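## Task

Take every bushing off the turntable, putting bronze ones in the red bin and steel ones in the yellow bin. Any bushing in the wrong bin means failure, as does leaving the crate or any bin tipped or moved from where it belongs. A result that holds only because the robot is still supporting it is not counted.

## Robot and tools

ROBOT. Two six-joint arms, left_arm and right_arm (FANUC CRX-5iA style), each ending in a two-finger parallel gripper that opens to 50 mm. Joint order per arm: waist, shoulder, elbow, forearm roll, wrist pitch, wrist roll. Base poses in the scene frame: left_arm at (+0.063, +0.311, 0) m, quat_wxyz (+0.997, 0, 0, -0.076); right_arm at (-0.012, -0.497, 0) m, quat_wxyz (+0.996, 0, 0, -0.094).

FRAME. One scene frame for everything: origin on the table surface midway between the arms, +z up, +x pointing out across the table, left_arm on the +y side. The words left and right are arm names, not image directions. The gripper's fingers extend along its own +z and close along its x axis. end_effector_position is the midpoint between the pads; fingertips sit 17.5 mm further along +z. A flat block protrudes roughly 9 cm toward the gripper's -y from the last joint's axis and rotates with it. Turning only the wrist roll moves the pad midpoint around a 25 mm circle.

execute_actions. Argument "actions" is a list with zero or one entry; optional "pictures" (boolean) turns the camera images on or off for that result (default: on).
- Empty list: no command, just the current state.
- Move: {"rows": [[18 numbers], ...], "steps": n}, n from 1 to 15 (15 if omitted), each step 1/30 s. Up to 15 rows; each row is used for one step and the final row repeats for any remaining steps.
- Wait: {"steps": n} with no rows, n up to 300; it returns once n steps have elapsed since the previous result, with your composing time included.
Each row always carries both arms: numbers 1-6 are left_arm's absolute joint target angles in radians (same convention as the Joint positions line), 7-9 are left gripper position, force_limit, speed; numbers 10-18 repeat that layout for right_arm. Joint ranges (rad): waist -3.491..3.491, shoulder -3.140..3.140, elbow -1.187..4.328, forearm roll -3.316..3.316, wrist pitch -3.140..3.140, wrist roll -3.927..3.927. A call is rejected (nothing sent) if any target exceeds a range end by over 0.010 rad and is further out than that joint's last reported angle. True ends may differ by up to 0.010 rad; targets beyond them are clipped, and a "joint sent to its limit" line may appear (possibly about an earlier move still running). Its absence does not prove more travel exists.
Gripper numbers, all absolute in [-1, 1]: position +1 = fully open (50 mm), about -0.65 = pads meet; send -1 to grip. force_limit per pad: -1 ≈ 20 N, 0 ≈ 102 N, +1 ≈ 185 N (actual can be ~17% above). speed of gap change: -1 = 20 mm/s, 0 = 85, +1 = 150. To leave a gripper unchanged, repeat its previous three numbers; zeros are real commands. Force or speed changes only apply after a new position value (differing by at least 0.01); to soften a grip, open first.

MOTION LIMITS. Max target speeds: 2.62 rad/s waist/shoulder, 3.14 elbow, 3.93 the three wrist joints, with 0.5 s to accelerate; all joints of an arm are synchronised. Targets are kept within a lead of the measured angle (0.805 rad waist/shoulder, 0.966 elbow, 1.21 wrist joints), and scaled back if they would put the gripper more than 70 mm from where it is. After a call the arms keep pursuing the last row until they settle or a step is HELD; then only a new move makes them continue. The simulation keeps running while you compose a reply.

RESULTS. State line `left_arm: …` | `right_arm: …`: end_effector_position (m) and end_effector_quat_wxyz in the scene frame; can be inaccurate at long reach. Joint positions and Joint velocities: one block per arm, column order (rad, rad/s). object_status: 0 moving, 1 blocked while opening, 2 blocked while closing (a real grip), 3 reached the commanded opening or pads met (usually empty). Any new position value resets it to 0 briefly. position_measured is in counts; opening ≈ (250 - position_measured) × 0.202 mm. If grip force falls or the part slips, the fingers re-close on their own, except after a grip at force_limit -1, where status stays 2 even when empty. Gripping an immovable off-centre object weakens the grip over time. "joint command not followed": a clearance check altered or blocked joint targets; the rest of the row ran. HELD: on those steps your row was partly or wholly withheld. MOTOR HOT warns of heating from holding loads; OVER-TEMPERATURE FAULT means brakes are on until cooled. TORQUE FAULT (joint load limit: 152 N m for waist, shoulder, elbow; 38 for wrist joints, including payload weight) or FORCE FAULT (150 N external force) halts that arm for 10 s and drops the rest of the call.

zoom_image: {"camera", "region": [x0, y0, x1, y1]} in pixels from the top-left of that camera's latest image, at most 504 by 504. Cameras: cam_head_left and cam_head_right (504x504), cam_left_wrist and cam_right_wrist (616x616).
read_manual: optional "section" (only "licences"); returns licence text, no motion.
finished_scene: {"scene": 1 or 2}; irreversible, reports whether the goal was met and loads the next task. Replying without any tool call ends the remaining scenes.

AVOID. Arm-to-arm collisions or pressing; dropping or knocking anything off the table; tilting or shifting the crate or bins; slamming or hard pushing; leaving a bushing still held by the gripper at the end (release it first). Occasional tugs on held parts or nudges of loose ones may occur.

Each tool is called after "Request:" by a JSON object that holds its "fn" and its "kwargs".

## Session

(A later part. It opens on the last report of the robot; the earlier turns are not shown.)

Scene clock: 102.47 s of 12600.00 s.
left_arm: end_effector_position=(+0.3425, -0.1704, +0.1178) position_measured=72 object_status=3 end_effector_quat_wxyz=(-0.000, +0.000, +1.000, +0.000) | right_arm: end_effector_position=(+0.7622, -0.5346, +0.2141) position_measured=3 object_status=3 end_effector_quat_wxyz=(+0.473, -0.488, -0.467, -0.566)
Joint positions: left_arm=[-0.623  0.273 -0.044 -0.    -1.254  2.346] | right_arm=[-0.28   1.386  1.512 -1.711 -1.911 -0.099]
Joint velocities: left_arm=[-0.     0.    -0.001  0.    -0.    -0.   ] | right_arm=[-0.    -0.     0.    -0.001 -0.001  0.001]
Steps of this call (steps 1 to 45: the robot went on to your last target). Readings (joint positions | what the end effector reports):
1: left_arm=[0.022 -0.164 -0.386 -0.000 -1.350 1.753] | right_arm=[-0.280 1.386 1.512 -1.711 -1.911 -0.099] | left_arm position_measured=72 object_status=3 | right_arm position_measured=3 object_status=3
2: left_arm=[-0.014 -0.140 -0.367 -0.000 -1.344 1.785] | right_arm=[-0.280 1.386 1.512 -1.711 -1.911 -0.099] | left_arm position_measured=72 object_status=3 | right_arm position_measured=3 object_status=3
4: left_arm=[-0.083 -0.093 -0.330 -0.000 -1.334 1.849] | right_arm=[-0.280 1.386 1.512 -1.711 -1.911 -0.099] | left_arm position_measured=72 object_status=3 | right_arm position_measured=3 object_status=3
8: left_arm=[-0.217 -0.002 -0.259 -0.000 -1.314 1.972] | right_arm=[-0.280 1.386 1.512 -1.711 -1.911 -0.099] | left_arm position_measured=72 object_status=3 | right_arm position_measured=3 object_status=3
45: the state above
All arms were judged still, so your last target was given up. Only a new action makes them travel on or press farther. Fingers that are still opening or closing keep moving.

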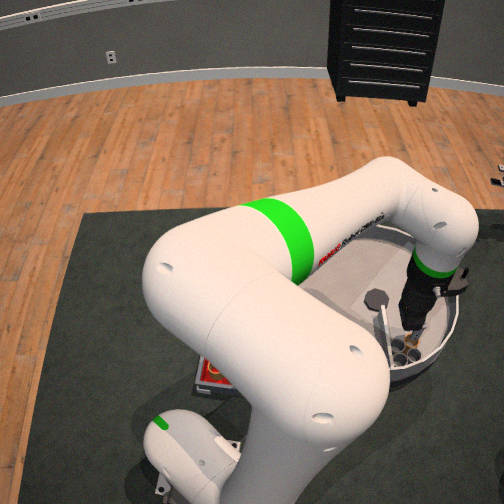

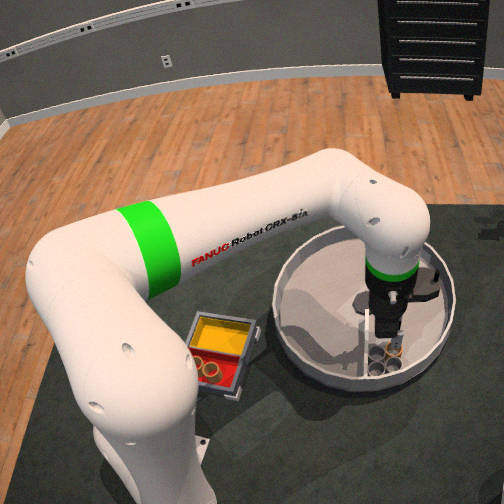

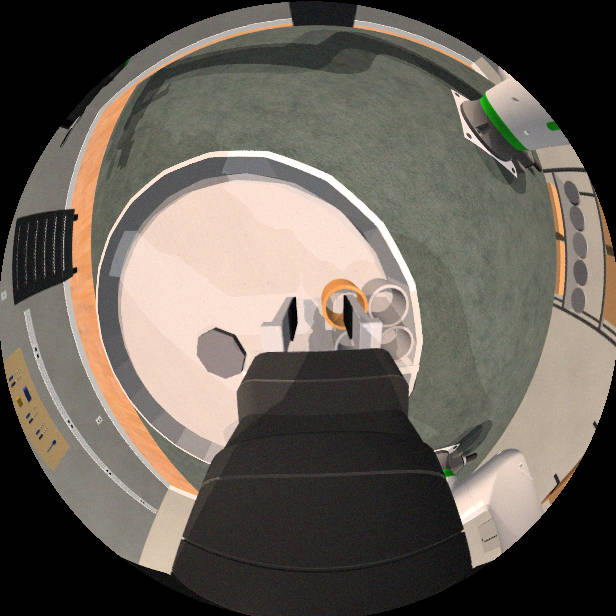

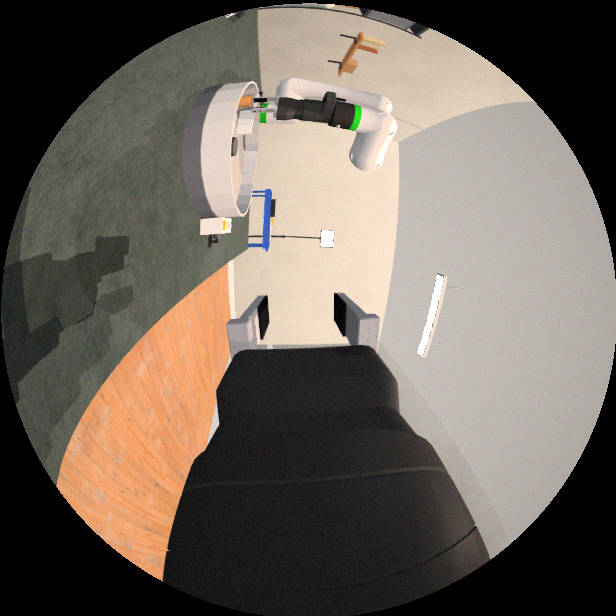

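Request:
{"fn": "execute_actions", "kwargs": {"actions": [{"rows":[[-0.617,0.298,-0.086,0,-1.187,2.346,0.54,-0.6,0,-0.28,1.386,1.512,-1.711,-1.911,-0.099,1,0,0]],"steps":10}], "pictures": false}}

Request:
{"fn": "execute_actions", "kwargs": {"actions": [{"rows":[[-0.617,0.298,-0.086,0,-1.187,2.346,-1,-0.6,0.5,-0.28,1.386,1.512,-1.711,-1.911,-0.099,1,0,0]]}], "pictures": false}}

Request:
{"fn": "execute_actions", "kwargs": {"actions": [{"rows":[[-0.617,0.244,0.03,0,-1.357,2.346,-1,-0.6,0.5,-0.28,1.386,1.512,-1.711,-1.911,-0.099,1,0,0]],"steps":11}], "pictures": false}}

Request:
{"fn": "execute_actions", "kwargs": {"actions": [{"rows":[[0.34,-0.532,-0.673,0,-1.43,2.22,-1,-0.6,0.5,-0.28,1.386,1.512,-1.711,-1.911,-0.099,1,0,0]]}], "pictures": false}}

Request:
{"fn": "execute_actions", "kwargs": {"actions": [{"steps":32}], "pictures": false}}

Request:
{"fn": "execute_actions", "kwargs": {"actions": [{"rows":[[0.34,-0.465,-0.826,0,-1.21,2.22,-1,-0.6,0.5,-0.28,1.386,1.512,-1.711,-1.911,-0.099,1,0,0]]}], "pictures": false}}

Request:
{"fn": "execute_actions", "kwargs": {"actions": [{"rows":[[0.34,-0.465,-0.826,0,-1.21,2.22,-0.2,-0.6,0,-0.28,1.386,1.512,-1.711,-1.911,-0.099,1,0,0]],"steps":8}], "pictures": false}}

Request:
{"fn": "execute_actions", "kwargs": {"actions": [{"rows":[[0.34,-0.532,-0.673,0,-1.43,2.22,-0.2,-0.6,0,-0.28,1.386,1.512,-1.711,-1.911,-0.099,1,0,0]],"steps":13}]}}

Request:
{"fn": "execute_actions", "kwargs": {"actions": [{"rows":[[-0.672,0.228,-0.101,0,-1.242,2.395,0.54,-0.6,0,-0.28,1.386,1.512,-1.711,-1.911,-0.099,1,0,0]]}], "pictures": false}}

Request:
{"fn": "execute_actions", "kwargs": {"actions": [{"steps":45}]}}

Request:
{"fn": "zoom_image", "kwargs": {"camera": "cam_left_wrist", "region": [260,220,420,380]}}

Scene clock: 117.93 s of 12600.00 s.
left_arm: end_effector_position=(+0.3453, -0.1687, +0.0878) position_measured=72 object_status=3 end_effector_quat_wxyz=(-0.000, -0.003, +1.000, +0.000) | right_arm: end_effector_position=(+0.7622, -0.5346, +0.2141) position_measured=3 object_status=3 end_effector_quat_wxyz=(+0.473, -0.488, -0.467, -0.566)
Joint positions: left_arm=[-0.617  0.298 -0.086  0.    -1.187  2.346] | right_arm=[-0.28   1.386  1.512 -1.711 -1.911 -0.099]
Joint velocities: left_arm=[ 0.002 -0.     0.001 -0.    -0.    -0.   ] | right_arm=[0.    0.    0.    0.001 0.001 0.001]
Steps of this call (steps 1 to 454: nothing new was sent; steps 455 to 464: all 10 steps of this action). Readings (joint positions | what the end effector reports):
455: left_arm=[-0.623 0.273 -0.044 0.000 -1.253 2.346] | right_arm=[-0.280 1.386 1.512 -1.711 -1.911 -0.099] | left_arm position_measured=72 object_status=3 | right_arm position_measured=3 object_status=3
456: left_arm=[-0.623 0.275 -0.048 0.000 -1.247 2.346] | right_arm=[-0.280 1.386 1.512 -1.711 -1.911 -0.099] | left_arm position_measured=72 object_status=3 | right_arm position_measured=3 object_status=3
458: left_arm=[-0.620 0.289 -0.070 0.000 -1.212 2.346] | right_arm=[-0.280 1.386 1.512 -1.711 -1.911 -0.099] | left_arm position_measured=72 object_status=3 | right_arm position_measured=3 object_status=3
462: left_arm=[-0.617 0.298 -0.086 0.000 -1.187 2.346] | right_arm=[-0.280 1.386 1.512 -1.711 -1.911 -0.099] | left_arm position_measured=72 object_status=3 | right_arm position_measured=3 object_status=3
464: the state above

Scene clock: 118.43 s of 12600.00 s.
left_arm: end_effector_position=(+0.3453, -0.1687, +0.0878) position_measured=219 object_status=2 end_effector_quat_wxyz=(-0.000, -0.003, +1.000, +0.000) | right_arm: end_effector_position=(+0.7622, -0.5346, +0.2141) position_measured=3 object_status=3 end_effector_quat_wxyz=(+0.473, -0.488, -0.467, -0.566)
Joint positions: left_arm=[-0.617  0.298 -0.086 -0.    -1.187  2.346] | right_arm=[-0.28   1.386  1.512 -1.711 -1.911 -0.099]
Joint velocities: left_arm=[ 0.001 -0.     0.001  0.     0.     0.   ] | right_arm=[-0.002 -0.    -0.    -0.001  0.001  0.   ]
Steps of this call (steps 1 to 15: all 15 steps of this action). Readings (joint positions | what the end effector reports):
1: left_arm=[-0.617 0.298 -0.086 0.000 -1.187 2.346] | right_arm=[-0.280 1.386 1.512 -1.711 -1.911 -0.099] | left_arm position_measured=84 object_status=0 | right_arm position_measured=3 object_status=3
2: left_arm=[-0.617 0.298 -0.086 0.000 -1.187 2.346] | right_arm=[-0.280 1.386 1.512 -1.711 -1.911 -0.099] | left_arm position_measured=103 object_status=0 | right_arm position_measured=3 object_status=3
4: left_arm=[-0.617 0.298 -0.086 0.000 -1.187 2.346] | right_arm=[-0.280 1.386 1.512 -1.711 -1.911 -0.099] | left_arm position_measured=142 object_status=0 | right_arm position_measured=3 object_status=3
8: left_arm=[-0.617 0.298 -0.086 0.000 -1.187 2.346] | right_arm=[-0.280 1.386 1.512 -1.711 -1.911 -0.099] | left_arm position_measured=219 object_status=0 | right_arm position_measured=3 object_status=3
15: the state above

Scene clock: 118.80 s of 12600.00 s.
left_arm: end_effector_position=(+0.3454, -0.1688, +0.1634) position_measured=219 object_status=2 end_effector_quat_wxyz=(-0.000, -0.003, +1.000, +0.000) | right_arm: end_effector_position=(+0.7622, -0.5346, +0.2141) position_measured=3 object_status=3 end_effector_quat_wxyz=(+0.473, -0.488, -0.467, -0.566)
Joint positions: left_arm=[-0.617  0.244  0.03   0.    -1.357  2.346] | right_arm=[-0.28   1.386  1.512 -1.711 -1.911 -0.099]
Joint velocities: left_arm=[-0.001  0.002 -0.001  0.    -0.004 -0.001] | right_arm=[ 0.    -0.     0.    -0.001 -0.001 -0.002]
Steps of this call (steps 1 to 11: all 11 steps of this action). Readings (joint positions | what the end effector reports):
1: left_arm=[-0.617 0.298 -0.086 -0.000 -1.187 2.346] | right_arm=[-0.280 1.386 1.512 -1.711 -1.911 -0.099] | left_arm position_measured=219 object_status=2 | right_arm position_measured=3 object_status=3
2: left_arm=[-0.617 0.296 -0.082 -0.000 -1.193 2.346] | right_arm=[-0.280 1.386 1.512 -1.711 -1.911 -0.099] | left_arm position_measured=219 object_status=2 | right_arm position_measured=3 object_status=3
4: left_arm=[-0.617 0.284 -0.056 -0.000 -1.231 2.346] | right_arm=[-0.280 1.386 1.512 -1.711 -1.911 -0.099] | left_arm position_measured=219 object_status=2 | right_arm position_measured=3 object_status=3
8: left_arm=[-0.617 0.248 0.021 0.000 -1.344 2.346] | right_arm=[-0.280 1.386 1.512 -1.711 -1.911 -0.099] | left_arm position_measured=219 object_status=2 | right_arm position_measured=3 object_status=3
11: the state above

Scene clock: 119.30 s of 12600.00 s.
left_arm: end_effector_position=(+0.3837, +0.0070, +0.1870) position_measured=219 object_status=2 end_effector_quat_wxyz=(-0.000, -0.155, +0.988, +0.000) | right_arm: end_effector_position=(+0.7622, -0.5346, +0.2141) position_measured=3 object_status=3 end_effector_quat_wxyz=(+0.473, -0.488, -0.467, -0.566)
Joint positions: left_arm=[-0.262 -0.056 -0.242  0.    -1.385  2.298] | right_arm=[-0.28   1.386  1.512 -1.711 -1.911 -0.099]
Joint velocities: left_arm=[ 0.969 -0.767 -0.693  0.    -0.071 -0.124] | right_arm=[ 0.    -0.     0.    -0.    -0.     0.001]
Steps of this call (steps 1 to 15: all 15 steps of this action). Readings (joint positions | what the end effector reports):
1: left_arm=[-0.617 0.244 0.030 0.000 -1.357 2.346] | right_arm=[-0.280 1.386 1.512 -1.711 -1.911 -0.099] | left_arm position_measured=219 object_status=2 | right_arm position_measured=3 object_status=3
2: left_arm=[-0.613 0.240 0.026 0.000 -1.357 2.346] | right_arm=[-0.280 1.386 1.512 -1.711 -1.911 -0.099] | left_arm position_measured=219 object_status=2 | right_arm position_measured=3 object_status=3
4: left_arm=[-0.588 0.216 0.004 0.000 -1.360 2.342] | right_arm=[-0.280 1.386 1.512 -1.711 -1.911 -0.099] | left_arm position_measured=219 object_status=2 | right_arm position_measured=3 object_status=3
8: left_arm=[-0.481 0.118 -0.084 0.000 -1.369 2.326] | right_arm=[-0.280 1.386 1.512 -1.711 -1.911 -0.099] | left_arm position_measured=219 object_status=2 | right_arm position_measured=3 object_status=3
15: the state above

Scene clock: 120.37 s of 12600.00 s.
left_arm: end_effector_position=(+0.3196, +0.2069, +0.1499) position_measured=219 object_status=2 end_effector_quat_wxyz=(-0.000, -0.406, +0.914, +0.000) | right_arm: end_effector_position=(+0.7622, -0.5346, +0.2141) position_measured=3 object_status=3 end_effector_quat_wxyz=(+0.473, -0.488, -0.467, -0.566)
Joint positions: left_arm=[ 0.34  -0.532 -0.673 -0.    -1.43   2.22 ] | right_arm=[-0.28   1.386  1.512 -1.711 -1.911 -0.099]
Joint velocities: left_arm=[ 0.001 -0.    -0.    -0.     0.001  0.001] | right_arm=[ 0.    -0.     0.     0.001  0.    -0.001]
Steps of this call (steps 1 to 32: the robot went on to your last target). Readings (joint positions | what the end effector reports):
1: left_arm=[-0.229 -0.083 -0.266 0.000 -1.388 2.293] | right_arm=[-0.280 1.386 1.512 -1.711 -1.911 -0.099] | left_arm position_measured=219 object_status=2 | right_arm position_measured=3 object_status=3
2: left_arm=[-0.196 -0.109 -0.290 0.000 -1.390 2.289] | right_arm=[-0.280 1.386 1.512 -1.711 -1.911 -0.099] | left_arm position_measured=219 object_status=2 | right_arm position_measured=3 object_status=3
4: left_arm=[-0.127 -0.163 -0.339 0.000 -1.395 2.280] | right_arm=[-0.280 1.386 1.512 -1.711 -1.911 -0.099] | left_arm position_measured=219 object_status=2 | right_arm position_measured=3 object_status=3
8: left_arm=[0.018 -0.277 -0.442 0.000 -1.406 2.262] | right_arm=[-0.280 1.386 1.512 -1.711 -1.911 -0.099] | left_arm position_measured=219 object_status=2 | right_arm position_measured=3 object_status=3
32: the state above

Scene clock: 120.87 s of 12600.00 s.
left_arm: end_effector_position=(+0.3203, +0.2070, +0.0717) position_measured=219 object_status=2 end_effector_quat_wxyz=(-0.000, -0.406, +0.914, -0.000) | right_arm: end_effector_position=(+0.7622, -0.5346, +0.2141) position_measured=3 object_status=3 end_effector_quat_wxyz=(+0.473, -0.488, -0.467, -0.566)
Joint positions: left_arm=[ 0.34  -0.465 -0.826  0.    -1.21   2.22 ] | right_arm=[-0.28   1.386  1.512 -1.711 -1.911 -0.099]
Joint velocities: left_arm=[ 0.     0.003 -0.001 -0.     0.     0.001] | right_arm=[-0.001 -0.    -0.    -0.001 -0.     0.001]
Steps of this call (steps 1 to 15: all 15 steps of this action). Readings (joint positions | what the end effector reports):
1: left_arm=[0.340 -0.532 -0.673 -0.000 -1.430 2.220] | right_arm=[-0.280 1.386 1.512 -1.711 -1.911 -0.099] | left_arm position_measured=219 object_status=2 | right_arm position_measured=3 object_status=3
2: left_arm=[0.340 -0.530 -0.677 0.000 -1.424 2.220] | right_arm=[-0.280 1.386 1.512 -1.711 -1.911 -0.099] | left_arm position_measured=219 object_status=2 | right_arm position_measured=3 object_status=3
4: left_arm=[0.340 -0.519 -0.704 0.000 -1.386 2.220] | right_arm=[-0.280 1.386 1.512 -1.711 -1.911 -0.099] | left_arm position_measured=219 object_status=2 | right_arm position_measured=3 object_status=3
8: left_arm=[0.340 -0.476 -0.800 0.000 -1.248 2.220] | right_arm=[-0.280 1.386 1.512 -1.711 -1.911 -0.099] | left_arm position_measured=219 object_status=2 | right_arm position_measured=3 object_status=3
15: the state above

Scene clock: 121.13 s of 12600.00 s.
left_arm: end_effector_position=(+0.3203, +0.2070, +0.0716) position_measured=182 object_status=0 end_effector_quat_wxyz=(-0.000, -0.406, +0.914, +0.000) | right_arm: end_effector_position=(+0.7622, -0.5346, +0.2141) position_measured=3 object_status=3 end_effector_quat_wxyz=(+0.473, -0.488, -0.467, -0.566)
Joint positions: left_arm=[ 0.34  -0.465 -0.826  0.    -1.21   2.22 ] | right_arm=[-0.28   1.386  1.512 -1.711 -1.911 -0.099]
Joint velocities: left_arm=[-0.     0.    -0.001 -0.001  0.     0.   ] | right_arm=[ 0.    -0.     0.    -0.     0.     0.002]
Steps of this call (steps 1 to 8: all 8 steps of this action). Readings (joint positions | what the end effector reports):
1: left_arm=[0.340 -0.465 -0.826 0.000 -1.210 2.220] | right_arm=[-0.280 1.386 1.512 -1.711 -1.911 -0.099] | left_arm position_measured=211 object_status=0 | right_arm position_measured=3 object_status=3
2: left_arm=[0.340 -0.465 -0.826 0.000 -1.210 2.220] | right_arm=[-0.280 1.386 1.512 -1.711 -1.911 -0.099] | left_arm position_measured=196 object_status=0 | right_arm position_measured=3 object_status=3
4: left_arm=[0.340 -0.465 -0.826 0.000 -1.210 2.220] | right_arm=[-0.280 1.386 1.512 -1.711 -1.911 -0.099] | left_arm position_measured=182 object_status=0 | right_arm position_measured=3 object_status=3
8: the state above

Scene clock: 121.57 s of 12600.00 s.
left_arm: end_effector_position=(+0.3196, +0.2069, +0.1498) position_measured=182 object_status=3 end_effector_quat_wxyz=(-0.000, -0.406, +0.914, +0.000) | right_arm: end_effector_position=(+0.7622, -0.5346, +0.2141) position_measured=3 object_status=3 end_effector_quat_wxyz=(+0.473, -0.488, -0.467, -0.566)
Joint positions: left_arm=[ 0.34  -0.532 -0.673 -0.    -1.43   2.22 ] | right_arm=[-0.28   1.386  1.512 -1.711 -1.911 -0.099]
Joint velocities: left_arm=[-0.001 -0.001  0.001 -0.    -0.001  0.   ] | right_arm=[-0. -0. -0. -0.  0. -0.]
Steps of this call (steps 1 to 13: all 13 steps of this action). Readings (joint positions | what the end effector reports):
1: left_arm=[0.340 -0.465 -0.826 0.000 -1.210 2.220] | right_arm=[-0.280 1.386 1.512 -1.711 -1.911 -0.099] | left_arm position_measured=182 object_status=0 | right_arm position_measured=3 object_status=3
2: left_arm=[0.340 -0.467 -0.822 -0.000 -1.216 2.220] | right_arm=[-0.280 1.386 1.512 -1.711 -1.911 -0.099] | left_arm position_measured=182 object_status=0 | right_arm position_measured=3 object_status=3
4: left_arm=[0.340 -0.478 -0.795 -0.000 -1.254 2.220] | right_arm=[-0.280 1.386 1.512 -1.711 -1.911 -0.099] | left_arm position_measured=182 object_status=3 | right_arm position_measured=3 object_status=3
8: left_arm=[0.340 -0.521 -0.699 -0.000 -1.392 2.220] | right_arm=[-0.280 1.386 1.512 -1.711 -1.911 -0.099] | left_arm position_measured=182 object_status=3 | right_arm position_measured=3 object_status=3
13: the state above

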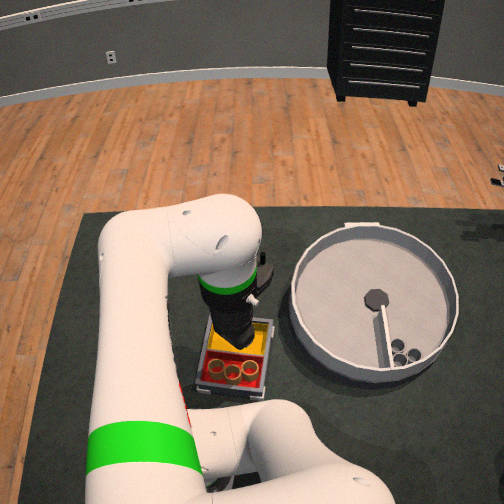

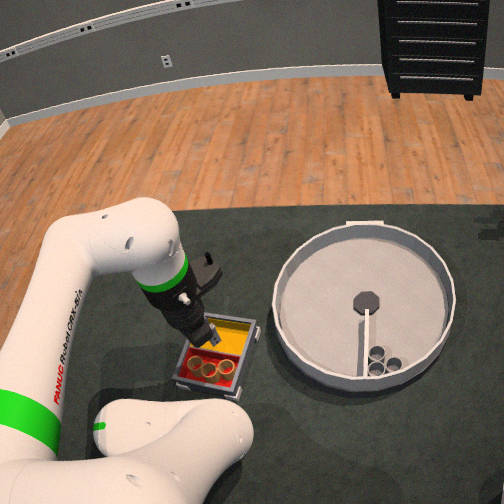

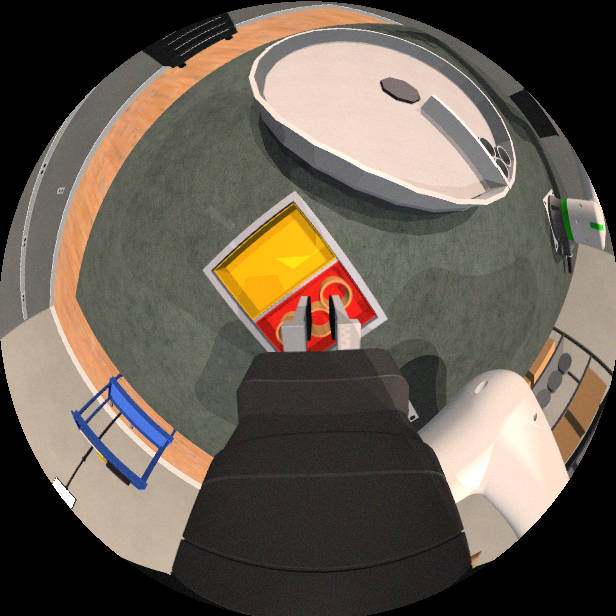

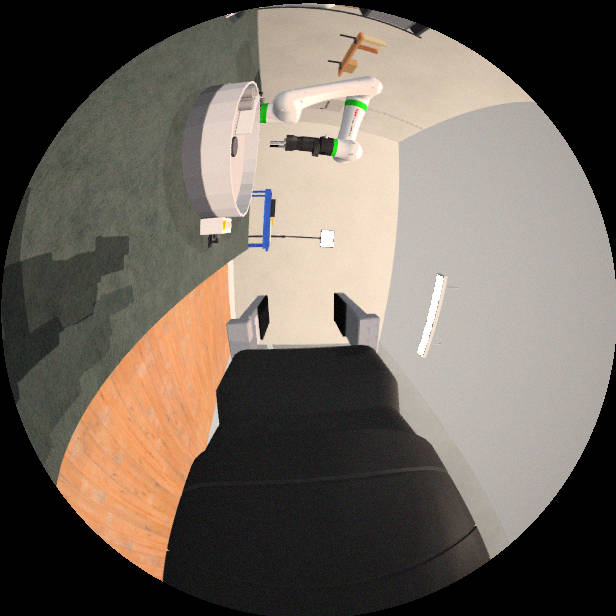

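Scene clock: 122.07 s of 12600.00 s.
left_arm: end_effector_position=(+0.3755, +0.0861, +0.1636) position_measured=72 object_status=3 end_effector_quat_wxyz=(-0.000, -0.247, +0.969, +0.000) | right_arm: end_effector_position=(+0.7622, -0.5346, +0.2141) position_measured=3 object_status=3 end_effector_quat_wxyz=(+0.473, -0.488, -0.467, -0.566)
Joint positions: left_arm=[-0.074 -0.198 -0.422 -0.    -1.347  2.297] | right_arm=[-0.28   1.386  1.512 -1.711 -1.911 -0.099]
Joint velocities: left_arm=[-1.063  0.759  0.569  0.001  0.186  0.174] | right_arm=[ 0. -0.  0.  0. -0.  0.]
Steps of this call (steps 1 to 15: all 15 steps of this action). Readings (joint positions | what the end effector reports):
1: left_arm=[0.340 -0.532 -0.673 -0.000 -1.430 2.220] | right_arm=[-0.280 1.386 1.512 -1.711 -1.911 -0.099] | left_arm position_measured=174 object_status=0 | right_arm position_measured=3 object_status=3
2: left_arm=[0.336 -0.528 -0.670 -0.000 -1.430 2.220] | right_arm=[-0.280 1.386 1.512 -1.711 -1.911 -0.099] | left_arm position_measured=160 object_status=0 | right_arm position_measured=3 object_status=3
4: left_arm=[0.311 -0.504 -0.652 -0.000 -1.423 2.226] | right_arm=[-0.280 1.386 1.512 -1.711 -1.911 -0.099] | left_arm position_measured=132 object_status=0 | right_arm position_measured=3 object_status=3
8: left_arm=[0.191 -0.394 -0.570 -0.000 -1.396 2.251] | right_arm=[-0.280 1.386 1.512 -1.711 -1.911 -0.099] | left_arm position_measured=77 object_status=0 | right_arm position_measured=3 object_status=3
15: the state above

Scene clock: 123.57 s of 12600.00 s.
left_arm: end_effector_position=(+0.3066, -0.1692, +0.1175) position_measured=72 object_status=3 end_effector_quat_wxyz=(-0.000, +0.000, +1.000, +0.000) | right_arm: end_effector_position=(+0.7622, -0.5346, +0.2141) position_measured=3 object_status=3 end_effector_quat_wxyz=(+0.473, -0.488, -0.467, -0.566)
Joint positions: left_arm=[-0.672  0.228 -0.101  0.    -1.242  2.395] | right_arm=[-0.28   1.386  1.512 -1.711 -1.911 -0.099]
Joint velocities: left_arm=[-0.    -0.    -0.     0.     0.    -0.001] | right_arm=[ 0.001 -0.    -0.    -0.    -0.001 -0.001]
Steps of this call (steps 1 to 45: the robot went on to your last target). Readings (joint positions | what the end effector reports):
1: left_arm=[-0.110 -0.173 -0.403 -0.000 -1.341 2.303] | right_arm=[-0.280 1.386 1.512 -1.711 -1.911 -0.099] | left_arm position_measured=72 object_status=3 | right_arm position_measured=3 object_status=3
2: left_arm=[-0.145 -0.148 -0.384 -0.000 -1.335 2.308] | right_arm=[-0.280 1.386 1.512 -1.711 -1.911 -0.099] | left_arm position_measured=72 object_status=3 | right_arm position_measured=3 object_status=3
4: left_arm=[-0.214 -0.099 -0.347 -0.000 -1.323 2.320] | right_arm=[-0.280 1.386 1.512 -1.711 -1.911 -0.099] | left_arm position_measured=72 object_status=3 | right_arm position_measured=3 object_status=3
8: left_arm=[-0.345 -0.005 -0.276 -0.000 -1.300 2.341] | right_arm=[-0.280 1.386 1.512 -1.711 -1.911 -0.099] | left_arm position_measured=72 object_status=3 | right_arm position_measured=3 object_status=3
45: the state above
All arms were judged still, so your last target was given up. Only a new action makes them travel on or press farther. Fingers that are still opening or closing keep moving.

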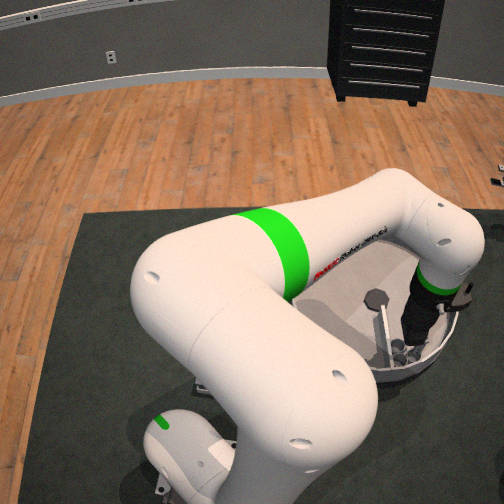

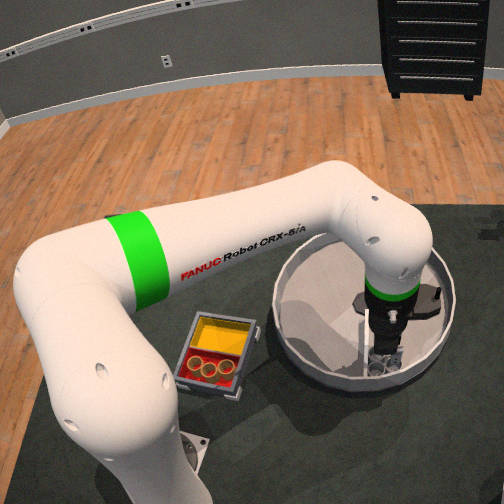

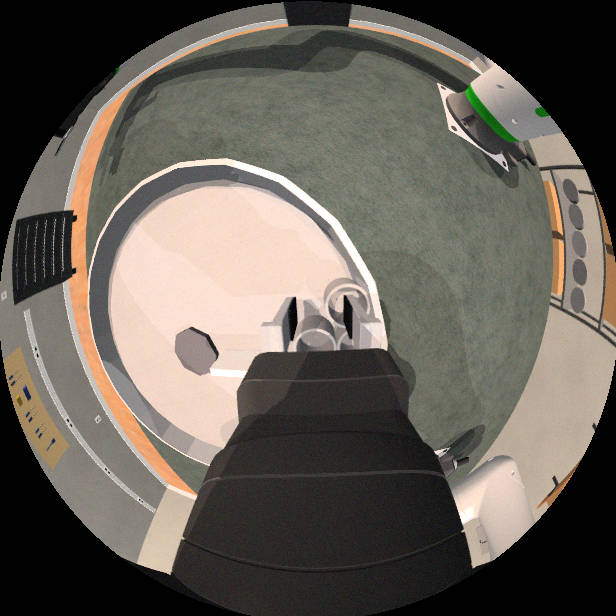

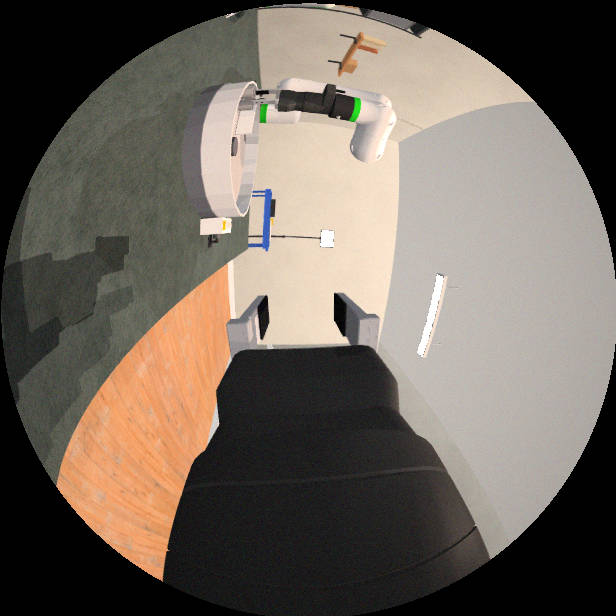

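Region (260, 220, 420, 380) of cam_left_wrist's 616x616 image, scaled by 3.150, with more detail than that image has.

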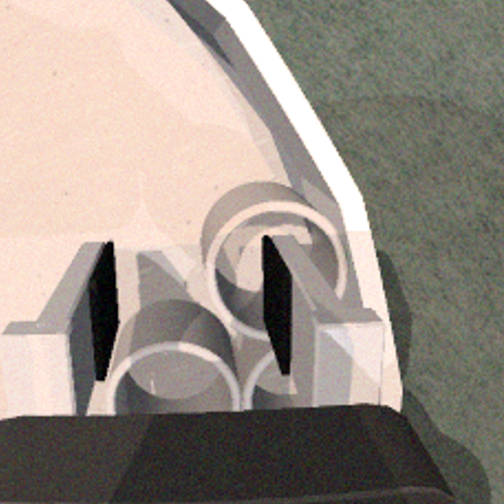

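Request:
{"fn": "execute_actions", "kwargs": {"actions": []}}

Request:
{"fn": "execute_actions", "kwargs": {"actions": [{"rows":[[-0.672,0.253,-0.143,0,-1.175,2.395,0.54,-0.6,0.5,-0.28,1.386,1.512,-1.711,-1.911,-0.099,1,0,0]],"steps":12}], "pictures": false}}

Request:
{"fn": "execute_actions", "kwargs": {"actions": [{"rows":[[-0.672,0.253,-0.143,0,-1.175,2.395,-1,-0.6,0.5,-0.28,1.386,1.512,-1.711,-1.911,-0.099,1,0,0]]}], "pictures": false}}

Request:
{"fn": "execute_actions", "kwargs": {"actions": [{"rows":[[-0.672,0.199,-0.027,0,-1.345,2.395,-1,-0.6,0.5,-0.28,1.386,1.512,-1.711,-1.911,-0.099,1,0,0]],"steps":12}], "pictures": false}}

Request:
{"fn": "execute_actions", "kwargs": {"actions": [{"rows":[[0.488,-0.265,-0.525,0,-1.311,1.235,-1,-0.6,0.5,-0.28,1.386,1.512,-1.711,-1.911,-0.099,1,0,0]]}], "pictures": false}}

Request:
{"fn": "execute_actions", "kwargs": {"actions": [{"steps":35}]}}

Scene clock: 143.03 s of 12600.00 s.
left_arm: end_effector_position=(+0.3066, -0.1692, +0.1175) position_measured=72 object_status=3 end_effector_quat_wxyz=(-0.000, +0.000, +1.000, +0.000) | right_arm: end_effector_position=(+0.7622, -0.5346, +0.2141) position_measured=3 object_status=3 end_effector_quat_wxyz=(+0.473, -0.488, -0.467, -0.566)
Joint positions: left_arm=[-0.672  0.228 -0.101 -0.    -1.242  2.395] | right_arm=[-0.28   1.386  1.512 -1.711 -1.911 -0.099]
Joint velocities: left_arm=[ 0.    -0.     0.001 -0.001 -0.    -0.   ] | right_arm=[-0.001 -0.     0.    -0.    -0.001  0.001]
Steps of this call (steps 1 to 584: nothing new was sent). Readings (joint positions | what the end effector reports):
1: left_arm=[-0.672 0.228 -0.101 0.000 -1.242 2.395] | right_arm=[-0.280 1.386 1.512 -1.711 -1.911 -0.099] | left_arm position_measured=72 object_status=3 | right_arm position_measured=3 object_status=3
2: left_arm=[-0.672 0.228 -0.101 0.000 -1.242 2.395] | right_arm=[-0.280 1.386 1.512 -1.711 -1.911 -0.099] | left_arm position_measured=72 object_status=3 | right_arm position_measured=3 object_status=3
4: left_arm=[-0.672 0.228 -0.101 0.000 -1.242 2.395] | right_arm=[-0.280 1.386 1.512 -1.711 -1.911 -0.099] | left_arm position_measured=72 object_status=3 | right_arm position_measured=3 object_status=3
8: left_arm=[-0.672 0.228 -0.101 0.000 -1.242 2.395] | right_arm=[-0.280 1.386 1.512 -1.711 -1.911 -0.099] | left_arm position_measured=72 object_status=3 | right_arm position_measured=3 object_status=3
584: the state above

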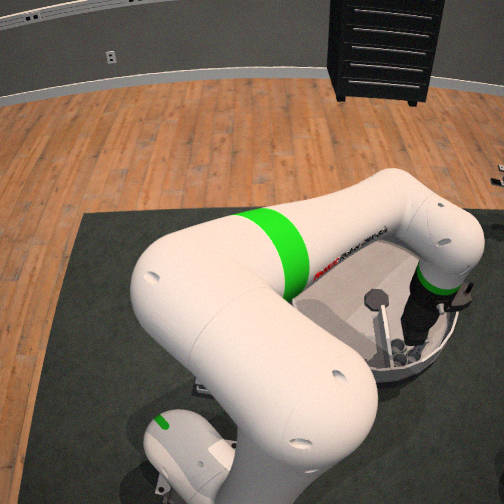

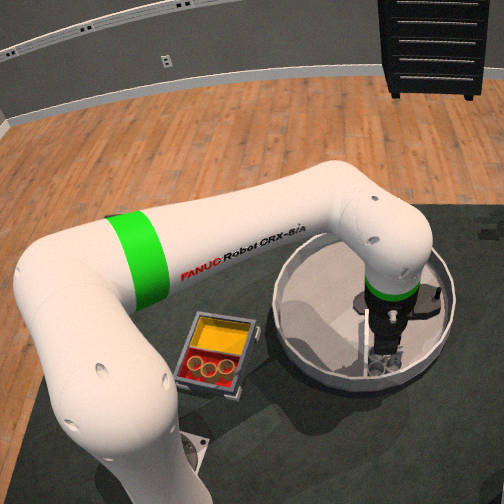

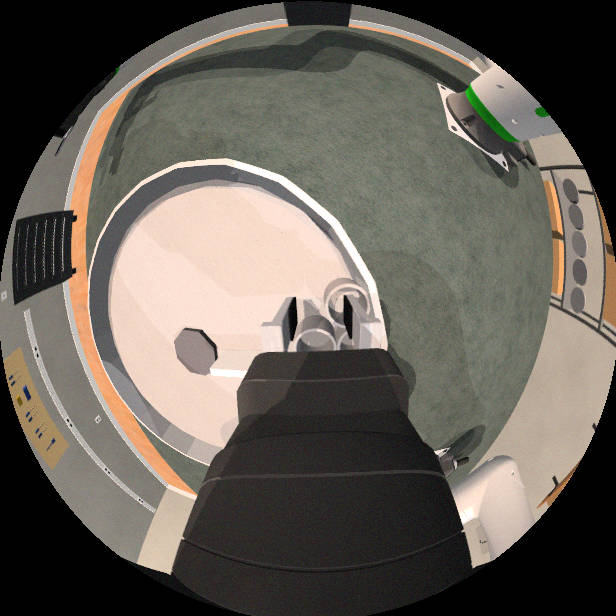

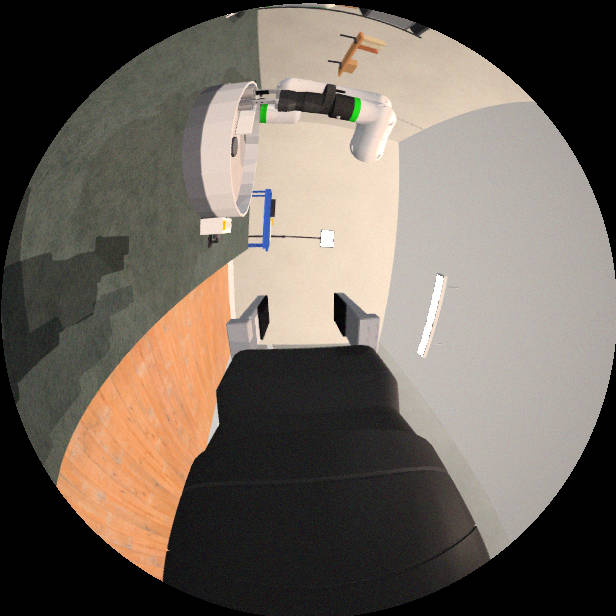

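Scene clock: 143.43 s of 12600.00 s.
left_arm: end_effector_position=(+0.3064, -0.1690, +0.0881) position_measured=72 object_status=3 end_effector_quat_wxyz=(-0.000, +0.000, +1.000, +0.000) | right_arm: end_effector_position=(+0.7622, -0.5346, +0.2141) position_measured=3 object_status=3 end_effector_quat_wxyz=(+0.473, -0.488, -0.467, -0.566)
Joint positions: left_arm=[-0.672  0.253 -0.143 -0.    -1.175  2.395] | right_arm=[-0.28   1.386  1.512 -1.711 -1.911 -0.099]
Joint velocities: left_arm=[ 0.001 -0.    -0.001  0.001  0.001 -0.   ] | right_arm=[ 0.002 -0.     0.     0.     0.    -0.   ]
Steps of this call (steps 1 to 12: all 12 steps of this action). Readings (joint positions | what the end effector reports):
1: left_arm=[-0.672 0.228 -0.101 -0.000 -1.241 2.395] | right_arm=[-0.280 1.386 1.512 -1.711 -1.911 -0.099] | left_arm position_measured=72 object_status=3 | right_arm position_measured=3 object_status=3
2: left_arm=[-0.672 0.230 -0.105 -0.000 -1.235 2.395] | right_arm=[-0.280 1.386 1.512 -1.711 -1.911 -0.099] | left_arm position_measured=72 object_status=3 | right_arm position_measured=3 object_status=3
4: left_arm=[-0.672 0.244 -0.127 -0.000 -1.200 2.395] | right_arm=[-0.280 1.386 1.512 -1.711 -1.911 -0.099] | left_arm position_measured=72 object_status=3 | right_arm position_measured=3 object_status=3
8: left_arm=[-0.672 0.253 -0.143 -0.000 -1.175 2.395] | right_arm=[-0.280 1.386 1.512 -1.711 -1.911 -0.099] | left_arm position_measured=72 object_status=3 | right_arm position_measured=3 object_status=3
12: the state above

Scene clock: 143.93 s of 12600.00 s.
left_arm: end_effector_position=(+0.3064, -0.1690, +0.0881) position_measured=219 object_status=2 end_effector_quat_wxyz=(-0.000, +0.000, +1.000, +0.000) | right_arm: end_effector_position=(+0.7622, -0.5346, +0.2141) position_measured=3 object_status=3 end_effector_quat_wxyz=(+0.473, -0.488, -0.467, -0.566)
Joint positions: left_arm=[-0.672  0.253 -0.143  0.    -1.175  2.395] | right_arm=[-0.28   1.386  1.512 -1.711 -1.911 -0.099]
Joint velocities: left_arm=[-0.     0.     0.001 -0.     0.001  0.   ] | right_arm=[-0.     0.    -0.    -0.     0.     0.001]
Steps of this call (steps 1 to 15: all 15 steps of this action). Readings (joint positions | what the end effector reports):
1: left_arm=[-0.672 0.253 -0.143 -0.000 -1.175 2.395] | right_arm=[-0.280 1.386 1.512 -1.711 -1.911 -0.099] | left_arm position_measured=84 object_status=0 | right_arm position_measured=3 object_status=3
2: left_arm=[-0.672 0.253 -0.143 -0.000 -1.175 2.395] | right_arm=[-0.280 1.386 1.512 -1.711 -1.911 -0.099] | left_arm position_measured=103 object_status=0 | right_arm position_measured=3 object_status=3
4: left_arm=[-0.672 0.253 -0.143 0.000 -1.175 2.395] | right_arm=[-0.280 1.386 1.512 -1.711 -1.911 -0.099] | left_arm position_measured=142 object_status=0 | right_arm position_measured=3 object_status=3
8: left_arm=[-0.672 0.253 -0.143 0.000 -1.175 2.395] | right_arm=[-0.280 1.386 1.512 -1.711 -1.911 -0.099] | left_arm position_measured=219 object_status=0 | right_arm position_measured=3 object_status=3
15: the state above

Scene clock: 144.33 s of 12600.00 s.
left_arm: end_effector_position=(+0.3068, -0.1696, +0.1625) position_measured=219 object_status=2 end_effector_quat_wxyz=(-0.000, +0.000, +1.000, +0.000) | right_arm: end_effector_position=(+0.7622, -0.5346, +0.2141) position_measured=3 object_status=3 end_effector_quat_wxyz=(+0.473, -0.488, -0.467, -0.566)
Joint positions: left_arm=[-0.672  0.199 -0.027  0.    -1.345  2.395] | right_arm=[-0.28   1.386  1.512 -1.711 -1.911 -0.099]
Joint velocities: left_arm=[-0.001 -0.001 -0.    -0.    -0.001 -0.   ] | right_arm=[-0.001 -0.001 -0.    -0.     0.001  0.001]
Steps of this call (steps 1 to 12: all 12 steps of this action). Readings (joint positions | what the end effector reports):
1: left_arm=[-0.672 0.253 -0.143 0.000 -1.175 2.395] | right_arm=[-0.280 1.386 1.512 -1.711 -1.911 -0.099] | left_arm position_measured=219 object_status=2 | right_arm position_measured=3 object_status=3
2: left_arm=[-0.672 0.251 -0.139 0.000 -1.181 2.395] | right_arm=[-0.280 1.386 1.512 -1.711 -1.911 -0.099] | left_arm position_measured=219 object_status=2 | right_arm position_measured=3 object_status=3
4: left_arm=[-0.672 0.239 -0.113 0.000 -1.219 2.395] | right_arm=[-0.280 1.386 1.512 -1.711 -1.911 -0.099] | left_arm position_measured=219 object_status=2 | right_arm position_measured=3 object_status=3
8: left_arm=[-0.672 0.203 -0.036 0.000 -1.332 2.395] | right_arm=[-0.280 1.386 1.512 -1.711 -1.911 -0.099] | left_arm position_measured=219 object_status=2 | right_arm position_measured=3 object_status=3
12: the state above

Scene clock: 144.83 s of 12600.00 s.
left_arm: end_effector_position=(+0.3862, -0.0180, +0.1651) position_measured=219 object_status=2 end_effector_quat_wxyz=(-0.000, +0.039, +0.999, +0.000) | right_arm: end_effector_position=(+0.7622, -0.5346, +0.2141) position_measured=3 object_status=3 end_effector_quat_wxyz=(+0.473, -0.488, -0.467, -0.566)
Joint positions: left_arm=[-0.303  0.02  -0.219 -0.    -1.332  1.947] | right_arm=[-0.28   1.386  1.512 -1.711 -1.911 -0.099]
Joint velocities: left_arm=[ 0.996 -0.377 -0.405 -0.     0.029 -0.938] | right_arm=[ 0.002  0.     0.    -0.001 -0.     0.   ]
Steps of this call (steps 1 to 15: all 15 steps of this action). Readings (joint positions | what the end effector reports):
1: left_arm=[-0.672 0.199 -0.027 0.000 -1.345 2.395] | right_arm=[-0.280 1.386 1.512 -1.711 -1.911 -0.099] | left_arm position_measured=219 object_status=2 | right_arm position_measured=3 object_status=3
2: left_arm=[-0.668 0.197 -0.030 0.000 -1.345 2.389] | right_arm=[-0.280 1.386 1.512 -1.711 -1.911 -0.099] | left_arm position_measured=219 object_status=2 | right_arm position_measured=3 object_status=3
4: left_arm=[-0.643 0.182 -0.045 0.000 -1.344 2.353] | right_arm=[-0.280 1.386 1.512 -1.711 -1.911 -0.099] | left_arm position_measured=219 object_status=2 | right_arm position_measured=3 object_status=3
8: left_arm=[-0.531 0.121 -0.111 -0.000 -1.340 2.199] | right_arm=[-0.280 1.386 1.512 -1.711 -1.911 -0.099] | left_arm position_measured=219 object_status=2 | right_arm position_measured=3 object_status=3
15: the state above

Scene clock: 146.00 s of 12600.00 s.
left_arm: end_effector_position=(+0.3967, +0.2645, +0.1421) position_measured=219 object_status=2 end_effector_quat_wxyz=(-0.000, +0.000, +1.000, -0.000) | right_arm: end_effector_position=(+0.7622, -0.5346, +0.2141) position_measured=3 object_status=3 end_effector_quat_wxyz=(+0.473, -0.488, -0.467, -0.566)
Joint positions: left_arm=[ 0.488 -0.265 -0.525 -0.    -1.311  1.235] | right_arm=[-0.28   1.386  1.512 -1.711 -1.911 -0.099]
Joint velocities: left_arm=[-0.     0.001  0.001  0.     0.     0.   ] | right_arm=[-0.     0.     0.     0.    -0.    -0.001]
Steps of this call (steps 1 to 35: the robot went on to your last target). Readings (joint positions | what the end effector reports):
1: left_arm=[-0.269 0.007 -0.233 -0.000 -1.331 1.916] | right_arm=[-0.280 1.386 1.512 -1.711 -1.911 -0.099] | left_arm position_measured=219 object_status=2 | right_arm position_measured=3 object_status=3
2: left_arm=[-0.235 -0.005 -0.246 -0.000 -1.330 1.885] | right_arm=[-0.280 1.386 1.512 -1.711 -1.911 -0.099] | left_arm position_measured=219 object_status=2 | right_arm position_measured=3 object_status=3
4: left_arm=[-0.166 -0.030 -0.273 -0.000 -1.328 1.823] | right_arm=[-0.280 1.386 1.512 -1.711 -1.911 -0.099] | left_arm position_measured=219 object_status=2 | right_arm position_measured=3 object_status=3
8: left_arm=[-0.024 -0.081 -0.327 -0.000 -1.325 1.696] | right_arm=[-0.280 1.386 1.512 -1.711 -1.911 -0.099] | left_arm position_measured=219 object_status=2 | right_arm position_measured=3 object_status=3
35: the state above

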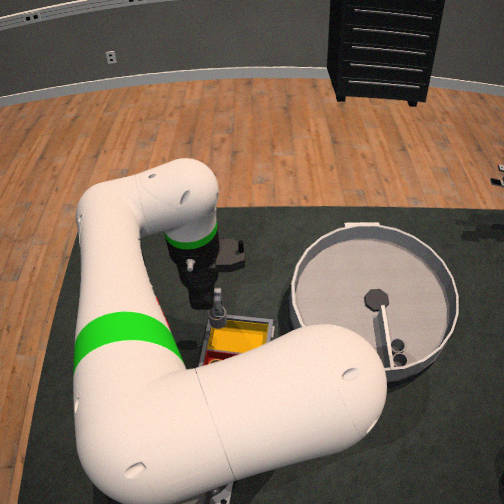

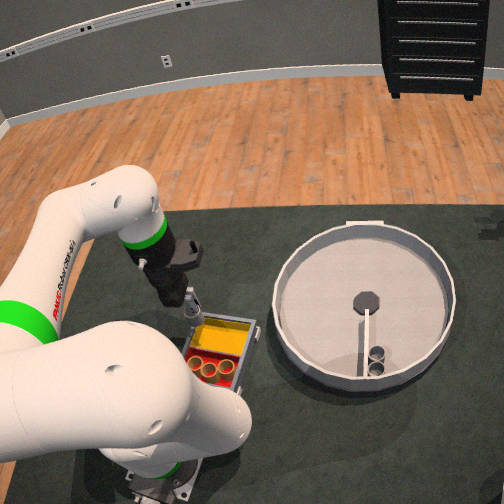

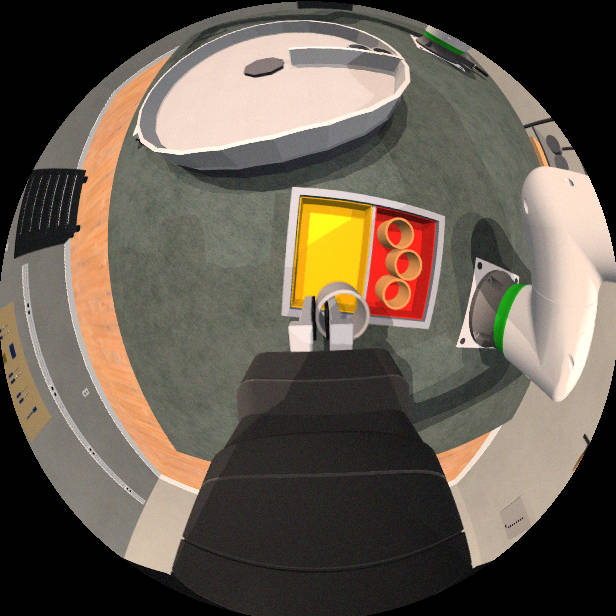

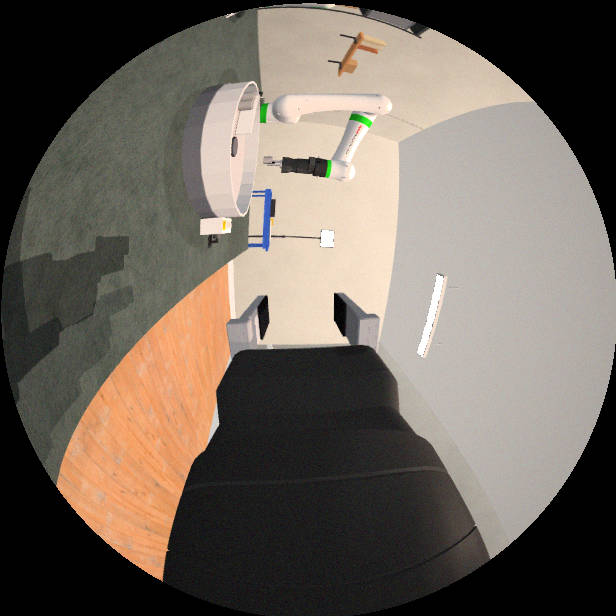

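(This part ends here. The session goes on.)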